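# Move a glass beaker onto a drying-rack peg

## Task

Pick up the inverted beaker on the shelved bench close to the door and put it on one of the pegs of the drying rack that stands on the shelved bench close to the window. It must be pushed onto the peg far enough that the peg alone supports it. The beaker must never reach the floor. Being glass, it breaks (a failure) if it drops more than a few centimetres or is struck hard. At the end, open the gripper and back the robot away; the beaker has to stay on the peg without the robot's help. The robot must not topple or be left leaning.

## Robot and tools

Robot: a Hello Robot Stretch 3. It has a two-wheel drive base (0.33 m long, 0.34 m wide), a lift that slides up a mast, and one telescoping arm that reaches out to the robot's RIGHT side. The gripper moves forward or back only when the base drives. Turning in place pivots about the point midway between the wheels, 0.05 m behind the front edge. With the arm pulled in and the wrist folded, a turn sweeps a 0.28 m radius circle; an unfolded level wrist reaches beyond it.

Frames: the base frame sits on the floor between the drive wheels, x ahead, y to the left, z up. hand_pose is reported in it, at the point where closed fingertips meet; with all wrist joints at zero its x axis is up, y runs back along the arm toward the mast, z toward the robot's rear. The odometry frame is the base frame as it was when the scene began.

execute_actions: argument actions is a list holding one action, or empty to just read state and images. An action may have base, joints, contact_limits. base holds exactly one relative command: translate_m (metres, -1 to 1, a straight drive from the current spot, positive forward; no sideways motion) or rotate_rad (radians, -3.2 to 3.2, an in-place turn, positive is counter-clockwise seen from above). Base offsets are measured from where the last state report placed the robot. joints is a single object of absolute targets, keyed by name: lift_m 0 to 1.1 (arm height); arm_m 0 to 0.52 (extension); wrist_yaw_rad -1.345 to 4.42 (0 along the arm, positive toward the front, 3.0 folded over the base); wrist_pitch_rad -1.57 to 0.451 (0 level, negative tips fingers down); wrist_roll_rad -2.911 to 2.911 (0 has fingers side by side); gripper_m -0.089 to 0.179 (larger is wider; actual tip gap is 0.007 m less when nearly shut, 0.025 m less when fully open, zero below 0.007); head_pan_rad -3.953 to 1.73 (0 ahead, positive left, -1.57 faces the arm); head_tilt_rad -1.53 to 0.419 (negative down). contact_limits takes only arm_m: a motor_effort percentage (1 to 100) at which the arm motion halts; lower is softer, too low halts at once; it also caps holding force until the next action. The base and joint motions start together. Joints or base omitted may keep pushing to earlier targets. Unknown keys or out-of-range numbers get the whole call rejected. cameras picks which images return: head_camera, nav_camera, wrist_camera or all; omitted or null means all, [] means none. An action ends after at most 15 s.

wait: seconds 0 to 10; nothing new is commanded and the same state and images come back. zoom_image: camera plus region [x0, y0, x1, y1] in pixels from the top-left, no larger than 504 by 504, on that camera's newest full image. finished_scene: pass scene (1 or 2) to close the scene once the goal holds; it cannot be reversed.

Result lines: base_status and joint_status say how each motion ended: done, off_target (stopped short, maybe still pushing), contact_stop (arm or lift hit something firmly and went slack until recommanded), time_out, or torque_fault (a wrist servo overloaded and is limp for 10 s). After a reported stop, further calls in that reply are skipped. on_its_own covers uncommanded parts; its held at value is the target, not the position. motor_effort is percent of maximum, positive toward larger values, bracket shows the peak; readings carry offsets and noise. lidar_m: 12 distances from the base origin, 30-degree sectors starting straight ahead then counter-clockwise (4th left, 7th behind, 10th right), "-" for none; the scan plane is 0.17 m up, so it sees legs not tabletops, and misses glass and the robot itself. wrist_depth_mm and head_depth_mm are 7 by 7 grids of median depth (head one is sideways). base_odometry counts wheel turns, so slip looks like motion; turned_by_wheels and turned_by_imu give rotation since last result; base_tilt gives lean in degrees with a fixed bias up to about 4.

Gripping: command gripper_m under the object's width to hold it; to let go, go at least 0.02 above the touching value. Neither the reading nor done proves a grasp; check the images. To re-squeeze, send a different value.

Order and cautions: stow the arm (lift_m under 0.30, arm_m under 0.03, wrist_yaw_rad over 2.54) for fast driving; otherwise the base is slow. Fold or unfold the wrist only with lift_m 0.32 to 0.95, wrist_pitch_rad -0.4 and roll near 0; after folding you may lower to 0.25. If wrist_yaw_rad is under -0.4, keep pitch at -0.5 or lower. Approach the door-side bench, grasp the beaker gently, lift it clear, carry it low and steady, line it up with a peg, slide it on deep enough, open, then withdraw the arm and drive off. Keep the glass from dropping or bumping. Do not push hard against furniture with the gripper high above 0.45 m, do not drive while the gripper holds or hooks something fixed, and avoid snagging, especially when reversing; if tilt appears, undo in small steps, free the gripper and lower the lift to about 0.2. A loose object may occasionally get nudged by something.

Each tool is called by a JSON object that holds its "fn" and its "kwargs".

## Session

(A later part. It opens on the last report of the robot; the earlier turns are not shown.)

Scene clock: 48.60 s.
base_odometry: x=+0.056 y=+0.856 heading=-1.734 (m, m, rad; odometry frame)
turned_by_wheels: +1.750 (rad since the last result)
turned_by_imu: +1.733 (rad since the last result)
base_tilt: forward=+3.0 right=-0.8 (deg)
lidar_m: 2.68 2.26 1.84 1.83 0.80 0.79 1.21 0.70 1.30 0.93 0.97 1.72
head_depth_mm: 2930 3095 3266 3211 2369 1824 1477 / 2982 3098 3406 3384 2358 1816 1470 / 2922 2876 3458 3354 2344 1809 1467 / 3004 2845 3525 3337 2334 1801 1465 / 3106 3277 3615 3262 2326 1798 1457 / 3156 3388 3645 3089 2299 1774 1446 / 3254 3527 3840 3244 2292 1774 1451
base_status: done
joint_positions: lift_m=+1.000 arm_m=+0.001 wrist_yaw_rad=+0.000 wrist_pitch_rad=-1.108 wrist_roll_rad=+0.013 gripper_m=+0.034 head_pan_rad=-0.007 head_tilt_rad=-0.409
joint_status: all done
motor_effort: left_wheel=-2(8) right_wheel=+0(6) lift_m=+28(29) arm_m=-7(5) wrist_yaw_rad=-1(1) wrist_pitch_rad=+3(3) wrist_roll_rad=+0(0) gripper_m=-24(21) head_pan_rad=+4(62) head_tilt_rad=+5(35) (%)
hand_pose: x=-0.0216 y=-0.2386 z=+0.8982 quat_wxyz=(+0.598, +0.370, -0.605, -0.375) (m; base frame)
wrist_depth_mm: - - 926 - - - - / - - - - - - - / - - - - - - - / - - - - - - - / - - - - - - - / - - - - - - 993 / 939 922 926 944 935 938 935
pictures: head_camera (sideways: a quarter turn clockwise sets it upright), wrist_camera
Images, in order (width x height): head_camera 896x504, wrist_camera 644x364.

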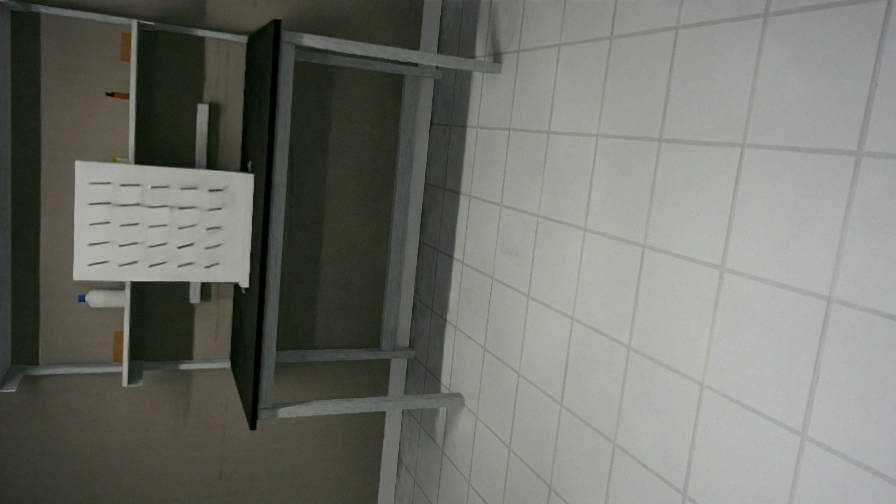

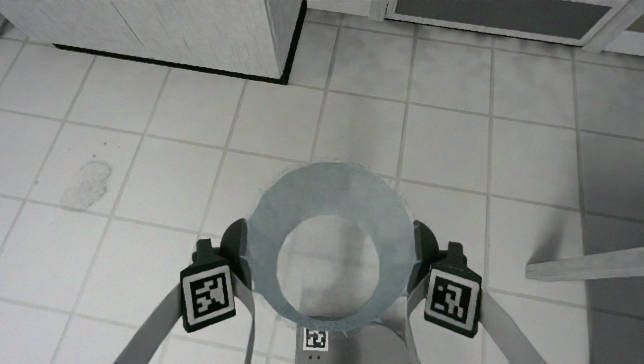

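{"fn": "execute_actions", "kwargs": {"actions": [{"base": {"translate_m": 1.0}, "joints": {"head_tilt_rad": -0.2}}], "cameras": ["wrist_camera"]}}

{"fn": "execute_actions", "kwargs": {"actions": [{"base": {"translate_m": 1.0}}], "cameras": ["head_camera", "wrist_camera"]}}

Scene clock: 60.03 s.
base_odometry: x=-0.106 y=-0.131 heading=-1.734 (m, m, rad; odometry frame)
turned_by_wheels: +0.000 (rad since the last result)
turned_by_imu: +0.008 (rad since the last result)
base_tilt: forward=+3.0 right=-0.9 (deg)
lidar_m: 2.33 1.94 1.68 1.66 1.83 1.65 1.65 1.79 1.05 1.04 1.19 1.66
head_depth_mm: 2115 2209 2285 2031 2443 2400 1803 / 2161 2249 2314 1997 2498 2381 1800 / 2208 2268 1976 1946 2548 2361 1785 / 2237 2297 2012 2036 2596 2354 1781 / 2293 2369 2464 2088 2661 2321 1777 / 2330 2440 2498 2134 2723 2311 1771 / 2393 2457 2554 2629 2761 2114 1760
base_status: done
joint_positions: lift_m=+1.000 arm_m=+0.001 wrist_yaw_rad=+0.000 wrist_pitch_rad=-1.108 wrist_roll_rad=+0.013 gripper_m=+0.034 head_pan_rad=-0.007 head_tilt_rad=-0.211
joint_status: all done
motor_effort: left_wheel=-2(4) right_wheel=+2(6) lift_m=+28(27) arm_m=-7(7) wrist_yaw_rad=+0(1) wrist_pitch_rad=+3(3) wrist_roll_rad=+0(0) gripper_m=-23(22) head_pan_rad=+5(5) head_tilt_rad=+7(31) (%)
hand_pose: x=-0.0216 y=-0.2386 z=+0.8982 quat_wxyz=(+0.598, +0.370, -0.605, -0.375) (m; base frame)
wrist_depth_mm: - - - - - 928 891 / - - - - - - - / - - - - - - - / - - - - - - - / - - - - - - - / - - - - - - - / 972 962 930 941 940 963 973
pictures: wrist_camera
Images, in order (width x height): wrist_camera 644x364.

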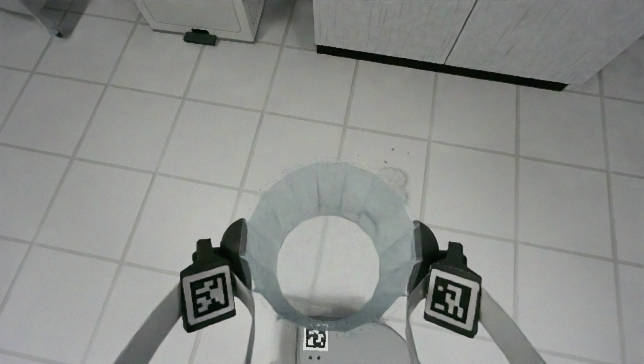

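Scene clock: 71.00 s.
base_odometry: x=-0.268 y=-1.117 heading=-1.734 (m, m, rad; odometry frame)
turned_by_wheels: +0.000 (rad since the last result)
turned_by_imu: +0.008 (rad since the last result)
base_tilt: forward=+3.1 right=-0.9 (deg)
lidar_m: 1.35 1.06 2.11 1.56 1.65 2.59 2.65 1.48 1.24 1.13 0.92 1.35
head_depth_mm: 1243 939 987 1360 1039 720 1518 / 1276 948 980 1017 1038 724 1563 / 1304 962 998 1033 1031 743 1604 / 1320 975 1014 1051 969 754 1626 / 1351 992 1029 1067 991 770 1660 / 1377 1405 1476 1527 1016 792 1648 / 1403 1448 1517 1562 1008 805 1661
base_status: done
joint_positions: lift_m=+1.000 arm_m=+0.001 wrist_yaw_rad=+0.000 wrist_pitch_rad=-1.108 wrist_roll_rad=+0.013 gripper_m=+0.034 head_pan_rad=-0.007 head_tilt_rad=-0.211
joint_status: not commanded
motor_effort: left_wheel=-2(3) right_wheel=+1(6) lift_m=+28(27) arm_m=-7(7) wrist_yaw_rad=+0(1) wrist_pitch_rad=+3(3) wrist_roll_rad=+0(0) gripper_m=-24(22) head_pan_rad=+5(4) head_tilt_rad=+7(8) (%)
hand_pose: x=-0.0216 y=-0.2386 z=+0.8982 quat_wxyz=(+0.598, +0.370, -0.605, -0.375) (m; base frame)
wrist_depth_mm: - - - - - - - / - - - - - - - / - - - - - - - / - - - - - - - / - - - - - - - / - - - - - - - / 931 957 956 947 919 933 936
pictures: head_camera (sideways: a quarter turn clockwise sets it upright), wrist_camera
Images, in order (width x height): head_camera 896x504, wrist_camera 644x364.

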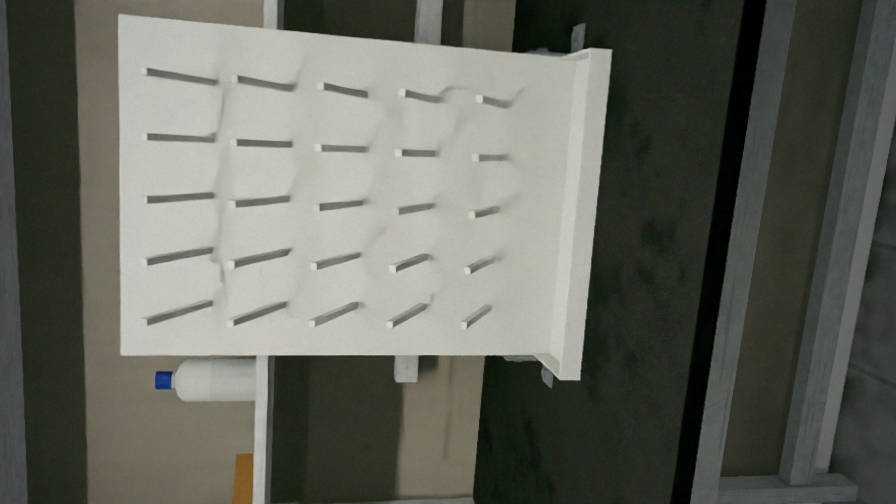

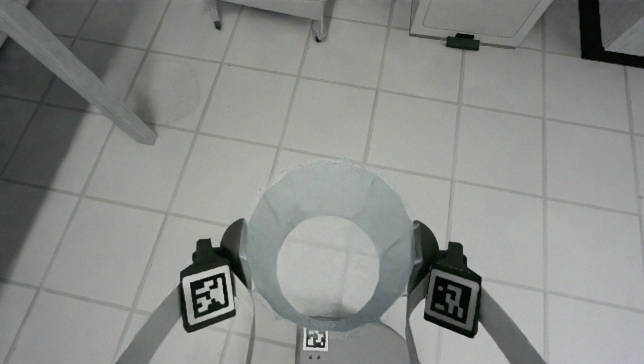

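{"fn": "execute_actions", "kwargs": {"actions": [{"base": {"translate_m": 0.28}, "joints": {"lift_m": 1.06}}], "cameras": []}}

{"fn": "execute_actions", "kwargs": {"actions": [{"base": {"rotate_rad": 1.43}, "joints": {"head_pan_rad": -1.57, "head_tilt_rad": -0.3}}], "cameras": ["head_camera", "wrist_camera"]}}

Scene clock: 76.87 s.
base_odometry: x=-0.314 y=-1.394 heading=-1.734 (m, m, rad; odometry frame)
turned_by_wheels: +0.000 (rad since the last result)
turned_by_imu: +0.002 (rad since the last result)
base_tilt: forward=+3.1 right=-0.9 (deg)
lidar_m: 1.07 1.19 0.85 1.66 1.61 2.55 3.14 1.64 1.35 1.16 0.77 1.08
head_depth_mm: 663 677 699 723 755 712 545 / 672 687 711 738 767 677 543 / 687 701 723 750 781 686 540 / 697 709 734 763 796 693 538 / 709 719 747 778 812 702 535 / 1089 741 771 1222 835 697 533 / 1126 1159 1215 1264 1005 696 532
base_status: done
joint_positions: lift_m=+1.060 arm_m=+0.001 wrist_yaw_rad=+0.000 wrist_pitch_rad=-1.108 wrist_roll_rad=+0.013 gripper_m=+0.034 head_pan_rad=-0.007 head_tilt_rad=-0.211
joint_status: all done
motor_effort: left_wheel=-2(3) right_wheel=+0(6) lift_m=+27(27) arm_m=-7(7) wrist_yaw_rad=-1(0) wrist_pitch_rad=+3(3) wrist_roll_rad=+0(0) gripper_m=-22(22) head_pan_rad=+5(4) head_tilt_rad=+7(8) (%)
hand_pose: x=-0.0216 y=-0.2386 z=+0.9582 quat_wxyz=(+0.598, +0.370, -0.605, -0.375) (m; base frame)
wrist_depth_mm: - - - - - - - / - - - - - - - / - - - - - - - / - - - - - - - / - - - - - - - / - - - - - - - / - - - - - - -
pictures: none
No camera images: the call's "cameras" was empty. Leave "cameras" out to get every camera's image.

Scene clock: 80.07 s.
base_odometry: x=-0.314 y=-1.394 heading=-0.304 (m, m, rad; odometry frame)
turned_by_wheels: +1.430 (rad since the last result)
turned_by_imu: +1.415 (rad since the last result)
base_tilt: forward=+3.0 right=-0.9 (deg)
lidar_m: 2.06 1.61 2.14 2.85 1.72 1.35 1.16 0.77 1.10 1.07 1.12 0.85
head_depth_mm: 669 747 1096 1159 - - - / 663 695 731 766 - - - / 666 697 734 771 - - - / 668 702 737 777 806 642 486 / 669 705 741 783 810 616 484 / 672 705 744 784 812 612 482 / 675 710 752 800 817 608 496
base_status: done
joint_positions: lift_m=+1.060 arm_m=+0.001 wrist_yaw_rad=+0.000 wrist_pitch_rad=-1.108 wrist_roll_rad=+0.013 gripper_m=+0.034 head_pan_rad=-1.563 head_tilt_rad=-0.296
joint_status: all done
motor_effort: left_wheel=-3(7) right_wheel=+2(5) lift_m=+27(27) arm_m=-7(7) wrist_yaw_rad=-1(0) wrist_pitch_rad=+3(3) wrist_roll_rad=+0(0) gripper_m=-23(23) head_pan_rad=-4(61) head_tilt_rad=-2(18) (%)
hand_pose: x=-0.0216 y=-0.2386 z=+0.9582 quat_wxyz=(+0.598, +0.370, -0.605, -0.375) (m; base frame)
wrist_depth_mm: 267 268 267 267 267 266 266 / - - - 276 268 261 257 / - - - - - - - / - - - - - - - / - - - - - - - / - - - - - - - / - - - - - - -
pictures: head_camera (sideways: a quarter turn clockwise sets it upright), wrist_camera
Images, in order (width x height): head_camera 896x504, wrist_camera 644x364.

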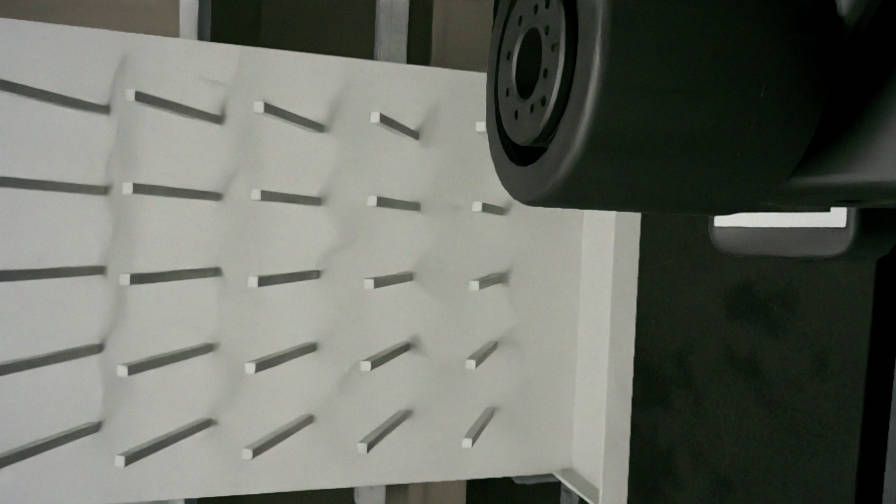

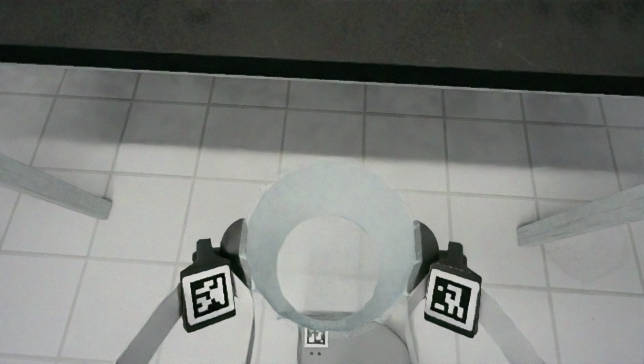

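{"fn": "execute_actions", "kwargs": {"actions": [{"base": {"translate_m": -0.09}, "joints": {"wrist_pitch_rad": -0.15, "arm_m": 0.08}}], "cameras": ["head_camera", "wrist_camera"]}}

Scene clock: 82.50 s.
base_odometry: x=-0.399 y=-1.367 heading=-0.304 (m, m, rad; odometry frame)
turned_by_wheels: +0.000 (rad since the last result)
turned_by_imu: -0.001 (rad since the last result)
base_tilt: forward=+3.1 right=-0.9 (deg)
lidar_m: 2.14 1.70 2.27 2.91 1.61 1.26 1.08 0.69 1.10 1.07 1.12 0.93
head_depth_mm: 1001 1037 1087 - - - 478 / 999 1046 1100 - - - 462 / 665 698 735 - - - 460 / 669 702 739 777 804 618 486 / 672 705 741 781 807 614 484 / 670 706 742 781 813 612 483 / 675 710 748 786 816 609 481
base_status: done
joint_positions: lift_m=+1.060 arm_m=+0.080 wrist_yaw_rad=+0.000 wrist_pitch_rad=-0.186 wrist_roll_rad=+0.013 gripper_m=+0.034 head_pan_rad=-1.563 head_tilt_rad=-0.296
joint_status: all done
motor_effort: left_wheel=-2(7) right_wheel=+1(0) lift_m=+27(28) arm_m=+6(7) wrist_yaw_rad=-1(1) wrist_pitch_rad=+15(15) wrist_roll_rad=+0(1) gripper_m=-22(23) head_pan_rad=-5(5) head_tilt_rad=-2(3) (%)
hand_pose: x=-0.0214 y=-0.4719 z=+1.1272 quat_wxyz=(+0.700, +0.066, -0.708, -0.066) (m; base frame)
wrist_depth_mm: 421 415 418 411 758 738 737 / 449 446 445 435 764 768 734 / 876 461 459 453 793 812 789 / 797 482 476 475 840 834 806 / 603 512 499 506 654 645 654 / 472 476 483 485 497 497 505 / 395 396 400 394 401 401 407
pictures: head_camera (sideways: a quarter turn clockwise sets it upright), wrist_camera
Images, in order (width x height): head_camera 896x504, wrist_camera 644x364.

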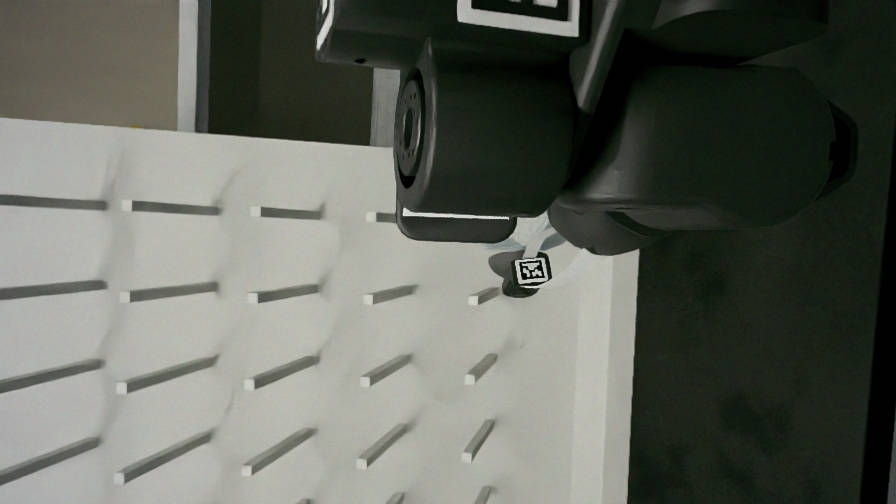

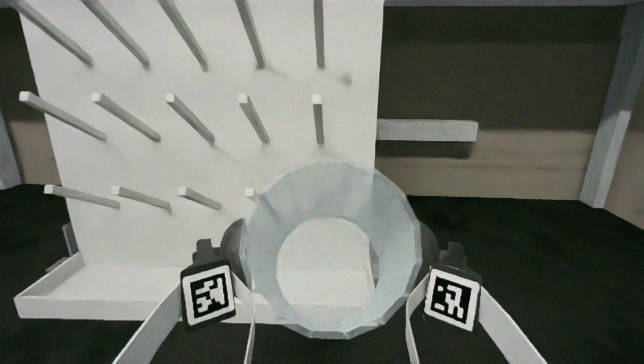

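{"fn": "zoom_image", "kwargs": {"camera": "wrist_camera", "region": [0, 60, 440, 340]}}

Region (0, 60, 440, 340) of wrist_camera's 644x364 image, scaled by 1.145; it fills the top 321 rows of this view, and the rest is white.

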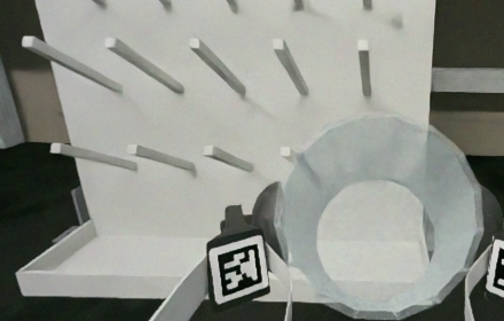

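{"fn": "execute_actions", "kwargs": {"actions": [{"joints": {"wrist_pitch_rad": -0.08, "arm_m": 0.19, "lift_m": 1.035}}], "cameras": ["head_camera", "wrist_camera"]}}

Scene clock: 85.77 s.
base_odometry: x=-0.399 y=-1.367 heading=-0.304 (m, m, rad; odometry frame)
turned_by_wheels: +0.000 (rad since the last result)
turned_by_imu: +0.000 (rad since the last result)
base_tilt: forward=+3.1 right=-0.9 (deg)
lidar_m: 2.15 1.70 2.26 2.90 1.60 1.26 1.08 0.69 1.10 1.07 1.12 0.93
head_depth_mm: 1002 1038 1096 - - 616 492 / 1002 1040 1100 - - 623 491 / 664 697 736 - - 598 489 / 668 702 738 773 803 617 486 / 671 705 739 779 808 615 484 / 668 706 744 781 815 611 481 / 674 710 747 785 818 609 481
base_status: not commanded
joint_positions: lift_m=+1.035 arm_m=+0.190 wrist_yaw_rad=+0.000 wrist_pitch_rad=-0.116 wrist_roll_rad=+0.013 gripper_m=+0.034 head_pan_rad=-1.563 head_tilt_rad=-0.296
joint_status: all done
motor_effort: left_wheel=-2(2) right_wheel=+1(1) lift_m=+15(23) arm_m=+6(8) wrist_yaw_rad=+0(1) wrist_pitch_rad=+14(15) wrist_roll_rad=+0(0) gripper_m=-24(23) head_pan_rad=-5(5) head_tilt_rad=-2(2) (%)
hand_pose: x=-0.0214 y=-0.5863 z=+1.1204 quat_wxyz=(+0.702, +0.041, -0.710, -0.042) (m; base frame)
wrist_depth_mm: 328 331 323 319 650 663 635 / 339 338 336 333 669 662 667 / 349 345 348 345 688 689 679 / 367 364 360 360 718 711 707 / 381 376 371 376 697 722 695 / 397 396 393 389 471 521 518 / 399 398 401 400 405 408 405
pictures: head_camera (sideways: a quarter turn clockwise sets it upright), wrist_camera
Images, in order (width x height): head_camera 896x504, wrist_camera 644x364.

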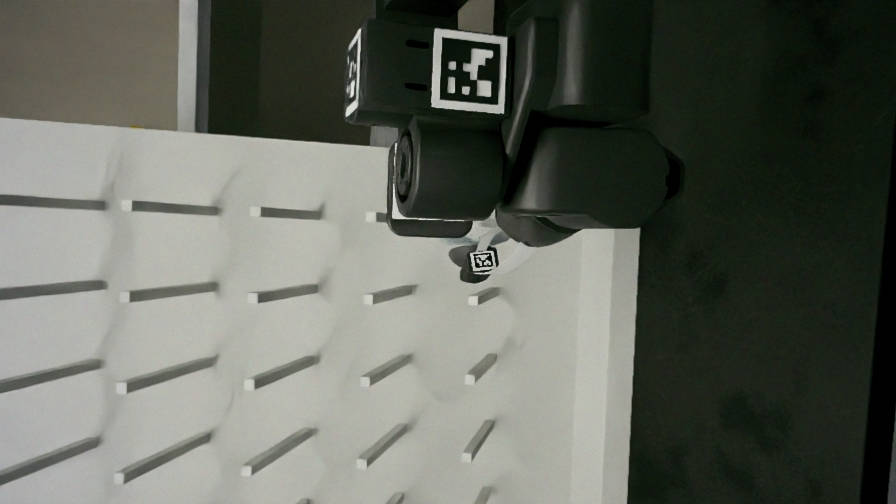

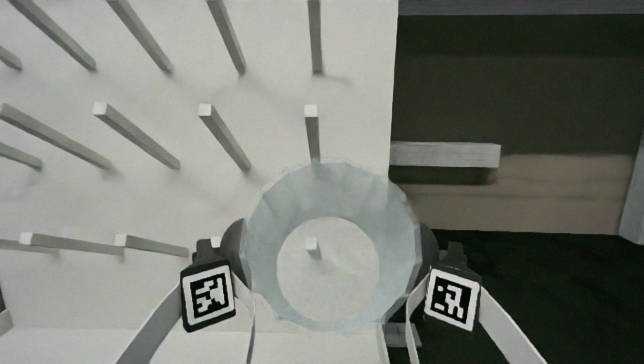

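{"fn": "execute_actions", "kwargs": {"actions": [{"base": {"translate_m": 0.010}, "joints": {"arm_m": 0.215, "lift_m": 1.023}}], "cameras": ["wrist_camera"]}}

Scene clock: 89.47 s.
base_odometry: x=-0.390 y=-1.370 heading=-0.304 (m, m, rad; odometry frame)
turned_by_wheels: +0.000 (rad since the last result)
turned_by_imu: +0.000 (rad since the last result)
base_tilt: forward=+3.0 right=-0.9 (deg)
lidar_m: 2.13 1.69 2.26 2.88 1.62 1.27 1.09 0.70 1.10 1.07 1.12 0.92
head_depth_mm: 1001 1040 1099 - - 628 492 / 990 1040 1097 - - 625 490 / 665 698 736 - - 598 488 / 667 701 740 773 803 618 485 / 670 703 740 783 807 615 484 / 672 706 745 784 814 613 483 / 673 708 746 788 814 610 481
base_status: done
joint_positions: lift_m=+1.023 arm_m=+0.215 wrist_yaw_rad=+0.000 wrist_pitch_rad=-0.116 wrist_roll_rad=+0.013 gripper_m=+0.034 head_pan_rad=-1.563 head_tilt_rad=-0.296
joint_status: all done
motor_effort: left_wheel=-2(4) right_wheel=+0(5) lift_m=+15(14) arm_m=+7(4) wrist_yaw_rad=-1(1) wrist_pitch_rad=+14(14) wrist_roll_rad=+0(0) gripper_m=-23(22) head_pan_rad=-5(5) head_tilt_rad=-3(2) (%)
hand_pose: x=-0.0214 y=-0.6113 z=+1.1085 quat_wxyz=(+0.702, +0.041, -0.710, -0.041) (m; base frame)
wrist_depth_mm: 305 302 300 301 618 628 623 / 317 311 311 310 647 642 649 / 323 323 325 320 644 666 663 / 339 343 341 337 636 696 688 / 353 353 347 350 636 683 692 / 369 364 363 360 365 491 498 / 381 374 375 372 375 390 392
pictures: wrist_camera
Images, in order (width x height): wrist_camera 644x364.

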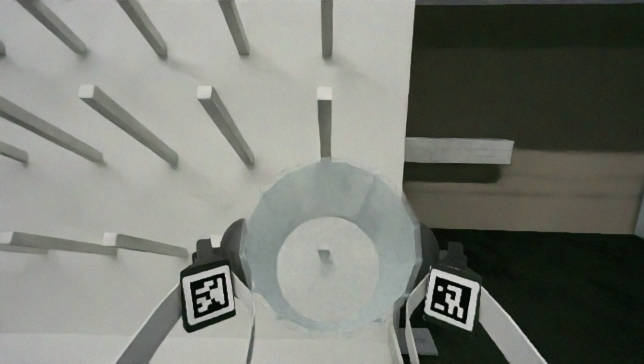

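{"fn": "execute_actions", "kwargs": {"actions": [{"joints": {"arm_m": 0.251, "lift_m": 0.999}, "contact_limits": {"arm_m": 20}}], "cameras": ["wrist_camera", "head_camera"]}}

Scene clock: 91.23 s.
base_odometry: x=-0.390 y=-1.370 heading=-0.304 (m, m, rad; odometry frame)
turned_by_wheels: +0.000 (rad since the last result)
turned_by_imu: +0.000 (rad since the last result)
base_tilt: forward=+3.1 right=-0.9 (deg)
lidar_m: 2.13 1.69 2.26 2.88 1.62 1.27 1.08 0.70 1.10 1.07 1.12 0.92
head_depth_mm: 1002 1038 1098 1109 824 627 493 / 994 1038 1093 - - 623 490 / 666 697 734 760 - 598 488 / 667 700 736 770 802 617 487 / 670 704 741 781 807 616 484 / 673 706 745 783 812 612 482 / 671 711 748 788 816 609 481
base_status: not commanded
joint_positions: lift_m=+0.999 arm_m=+0.251 wrist_yaw_rad=+0.000 wrist_pitch_rad=-0.116 wrist_roll_rad=+0.013 gripper_m=+0.034 head_pan_rad=-1.563 head_tilt_rad=-0.297
joint_status: all done
motor_effort: left_wheel=-2(2) right_wheel=+1(2) lift_m=+15(14) arm_m=+6(8) wrist_yaw_rad=-1(0) wrist_pitch_rad=+14(14) wrist_roll_rad=+0(0) gripper_m=-22(22) head_pan_rad=-5(5) head_tilt_rad=-2(2) (%)
contact_limits: arm_m 20 (drawing in: default 34, maximum 55; extending or still: default 46, maximum 75)
hand_pose: x=-0.0214 y=-0.6473 z=+1.0845 quat_wxyz=(+0.702, +0.041, -0.710, -0.041) (m; base frame)
wrist_depth_mm: 270 271 269 268 270 599 594 / 278 278 276 277 278 617 611 / 291 289 288 286 289 629 639 / 303 302 300 300 663 665 658 / 312 312 309 310 312 623 619 / 329 331 327 322 321 459 460 / 340 338 333 338 334 357 360
pictures: head_camera (sideways: a quarter turn clockwise sets it upright), wrist_camera
Images, in order (width x height): head_camera 896x504, wrist_camera 644x364.

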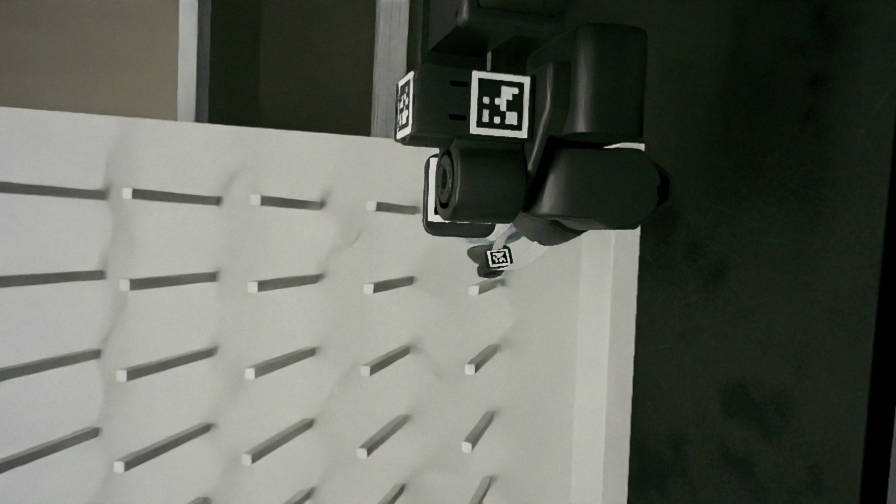

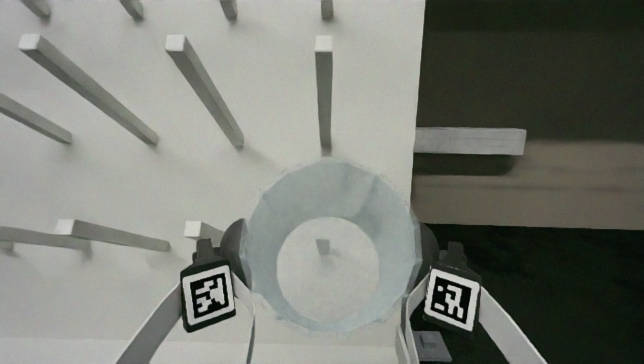

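{"fn": "execute_actions", "kwargs": {"actions": [{"joints": {"arm_m": 0.285, "lift_m": 0.972}, "contact_limits": {"arm_m": 20}}], "cameras": ["wrist_camera", "head_camera"]}}

Scene clock: 92.77 s.
base_odometry: x=-0.390 y=-1.370 heading=-0.304 (m, m, rad; odometry frame)
turned_by_wheels: +0.000 (rad since the last result)
turned_by_imu: +0.000 (rad since the last result)
base_tilt: forward=+3.1 right=-0.8 (deg)
lidar_m: 2.13 1.68 2.26 2.89 1.62 1.27 1.09 0.70 1.10 1.07 1.12 0.92
head_depth_mm: 999 1033 1100 1143 - 627 493 / 990 1037 1095 1151 - 613 489 / 665 699 734 763 - 598 488 / 669 700 738 774 797 618 486 / 670 704 741 781 806 614 484 / 673 706 744 785 812 612 484 / 672 710 746 787 816 611 481
base_status: not commanded
joint_positions: lift_m=+0.972 arm_m=+0.285 wrist_yaw_rad=+0.000 wrist_pitch_rad=-0.113 wrist_roll_rad=+0.013 gripper_m=+0.034 head_pan_rad=-1.563 head_tilt_rad=-0.297
joint_status: all done
motor_effort: left_wheel=-2(2) right_wheel=+1(0) lift_m=+14(16) arm_m=+7(5) wrist_yaw_rad=-1(0) wrist_pitch_rad=+13(14) wrist_roll_rad=+0(0) gripper_m=-22(22) head_pan_rad=-5(5) head_tilt_rad=-2(2) (%)
contact_limits: arm_m 20 (drawing in: default 34, maximum 55; extending or still: default 46, maximum 75)
hand_pose: x=-0.0214 y=-0.6815 z=+1.0584 quat_wxyz=(+0.702, +0.040, -0.710, -0.040) (m; base frame)
wrist_depth_mm: 239 237 239 236 236 564 559 / 247 245 244 244 244 588 568 / 259 257 256 253 256 567 589 / 266 269 265 262 267 624 611 / 280 277 274 272 277 581 556 / 293 290 285 286 284 413 413 / 299 298 295 296 293 320 319
pictures: head_camera (sideways: a quarter turn clockwise sets it upright), wrist_camera
Images, in order (width x height): head_camera 896x504, wrist_camera 644x364.

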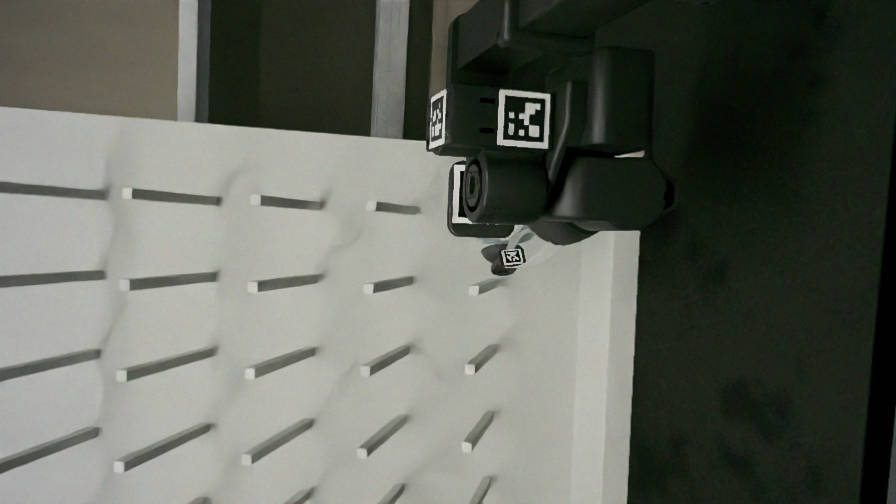

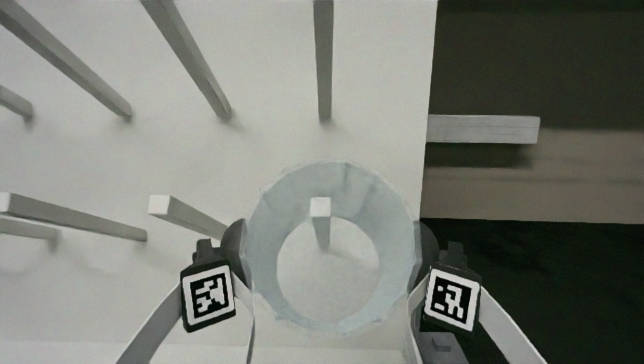

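{"fn": "execute_actions", "kwargs": {"actions": [{"joints": {"gripper_m": 0.108}}], "cameras": ["wrist_camera", "head_camera"]}}

Scene clock: 94.47 s.
base_odometry: x=-0.390 y=-1.370 heading=-0.304 (m, m, rad; odometry frame)
turned_by_wheels: +0.000 (rad since the last result)
turned_by_imu: +0.000 (rad since the last result)
base_tilt: forward=+3.1 right=-1.0 (deg)
lidar_m: 2.13 1.68 2.26 2.89 1.62 1.27 1.08 0.70 1.10 1.07 1.12 0.92
head_depth_mm: 1000 1038 1100 1147 - 628 493 / 992 1040 1094 1148 - 611 490 / 665 699 733 766 - 599 488 / 666 701 737 771 799 618 486 / 670 703 741 783 807 615 484 / 672 705 743 788 813 613 482 / 672 709 747 788 815 609 480
base_status: not commanded
joint_positions: lift_m=+0.972 arm_m=+0.285 wrist_yaw_rad=+0.000 wrist_pitch_rad=-0.105 wrist_roll_rad=+0.013 gripper_m=+0.108 head_pan_rad=-1.563 head_tilt_rad=-0.297
joint_status: all done
motor_effort: left_wheel=-2(1) right_wheel=+1(0) lift_m=+15(15) arm_m=+7(7) wrist_yaw_rad=-1(0) wrist_pitch_rad=+10(13) wrist_roll_rad=+0(0) gripper_m=+0(85) head_pan_rad=-5(4) head_tilt_rad=-2(3) (%)
hand_pose: x=-0.0214 y=-0.6819 z=+1.0602 quat_wxyz=(+0.702, +0.037, -0.710, -0.038) (m; base frame)
wrist_depth_mm: 240 238 238 236 235 571 567 / 249 246 244 245 244 594 576 / 260 258 256 252 255 562 591 / 267 267 265 263 267 622 619 / 276 276 271 275 275 588 587 / 292 288 286 285 283 433 418 / 301 299 299 294 295 310 330
pictures: head_camera (sideways: a quarter turn clockwise sets it upright), wrist_camera
Images, in order (width x height): head_camera 896x504, wrist_camera 644x364.

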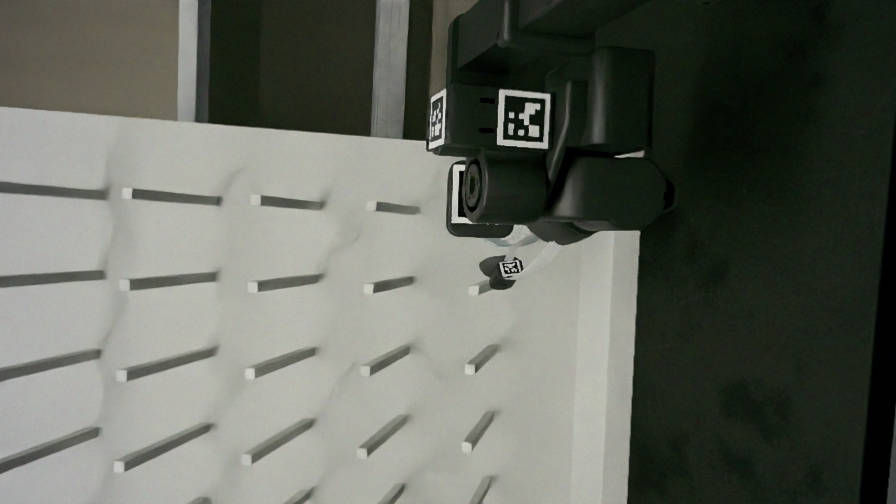

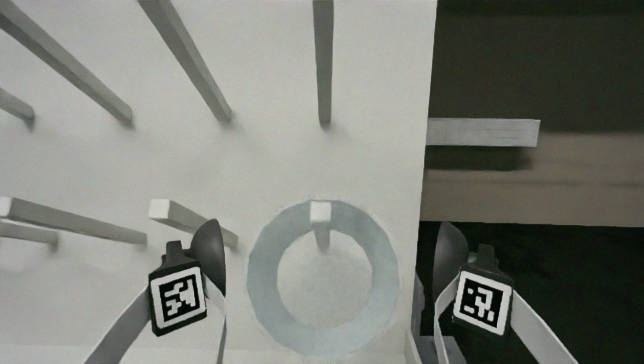

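The beaker settled fully on the peg. Retracting.

{"fn": "execute_actions", "kwargs": {"actions": [{"joints": {"arm_m": 0.05}}], "cameras": ["wrist_camera", "head_camera"]}}

Scene clock: 97.93 s.
base_odometry: x=-0.390 y=-1.370 heading=-0.304 (m, m, rad; odometry frame)
turned_by_wheels: +0.000 (rad since the last result)
turned_by_imu: +0.000 (rad since the last result)
base_tilt: forward=+3.1 right=-0.9 (deg)
lidar_m: 2.13 1.69 2.25 2.88 1.61 1.27 1.09 0.70 1.10 1.07 1.13 0.92
head_depth_mm: 1000 1039 1104 1149 870 - - / 989 1039 1092 1164 909 - - / 665 697 735 774 806 - - / 668 700 737 778 807 615 471 / 670 704 741 781 810 614 484 / 675 707 743 787 813 612 482 / 674 709 748 787 816 610 481
base_status: not commanded
joint_positions: lift_m=+0.972 arm_m=+0.050 wrist_yaw_rad=+0.000 wrist_pitch_rad=-0.104 wrist_roll_rad=+0.013 gripper_m=+0.108 head_pan_rad=-1.563 head_tilt_rad=-0.297
joint_status: all done
motor_effort: left_wheel=-1(1) right_wheel=+0(0) lift_m=+15(14) arm_m=-7(7) wrist_yaw_rad=-1(0) wrist_pitch_rad=+9(10) wrist_roll_rad=+0(0) gripper_m=+0(0) head_pan_rad=-5(4) head_tilt_rad=-2(2) (%)
hand_pose: x=-0.0214 y=-0.4477 z=+1.0604 quat_wxyz=(+0.702, +0.037, -0.710, -0.037) (m; base frame)
wrist_depth_mm: 774 457 452 456 803 760 756 / 838 471 462 461 799 789 777 / 875 479 482 487 824 827 815 / 854 507 502 500 848 829 855 / 533 511 511 510 577 578 579 / 407 410 412 411 410 432 420 / 323 320 327 327 329 312 327
pictures: head_camera (sideways: a quarter turn clockwise sets it upright), wrist_camera
Images, in order (width x height): head_camera 896x504, wrist_camera 644x364.

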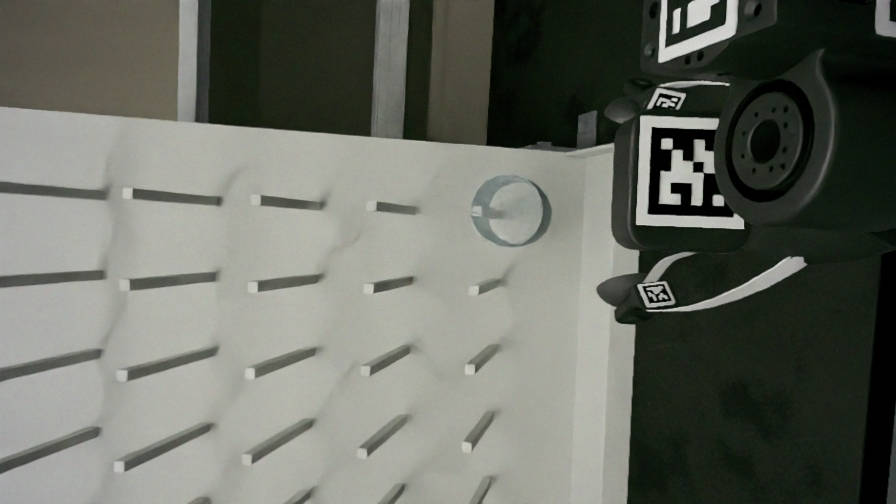

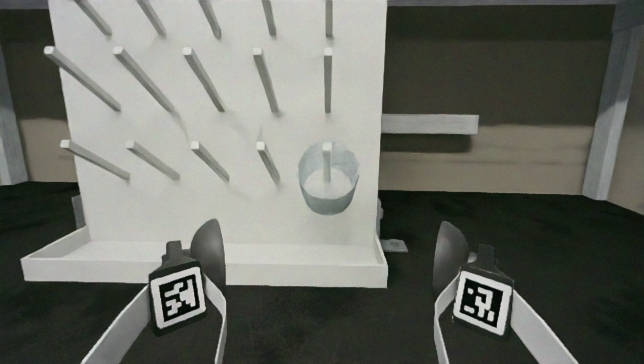

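{"fn": "finished_scene", "kwargs": {"scene": 1}}

The scene is finished: the task was done.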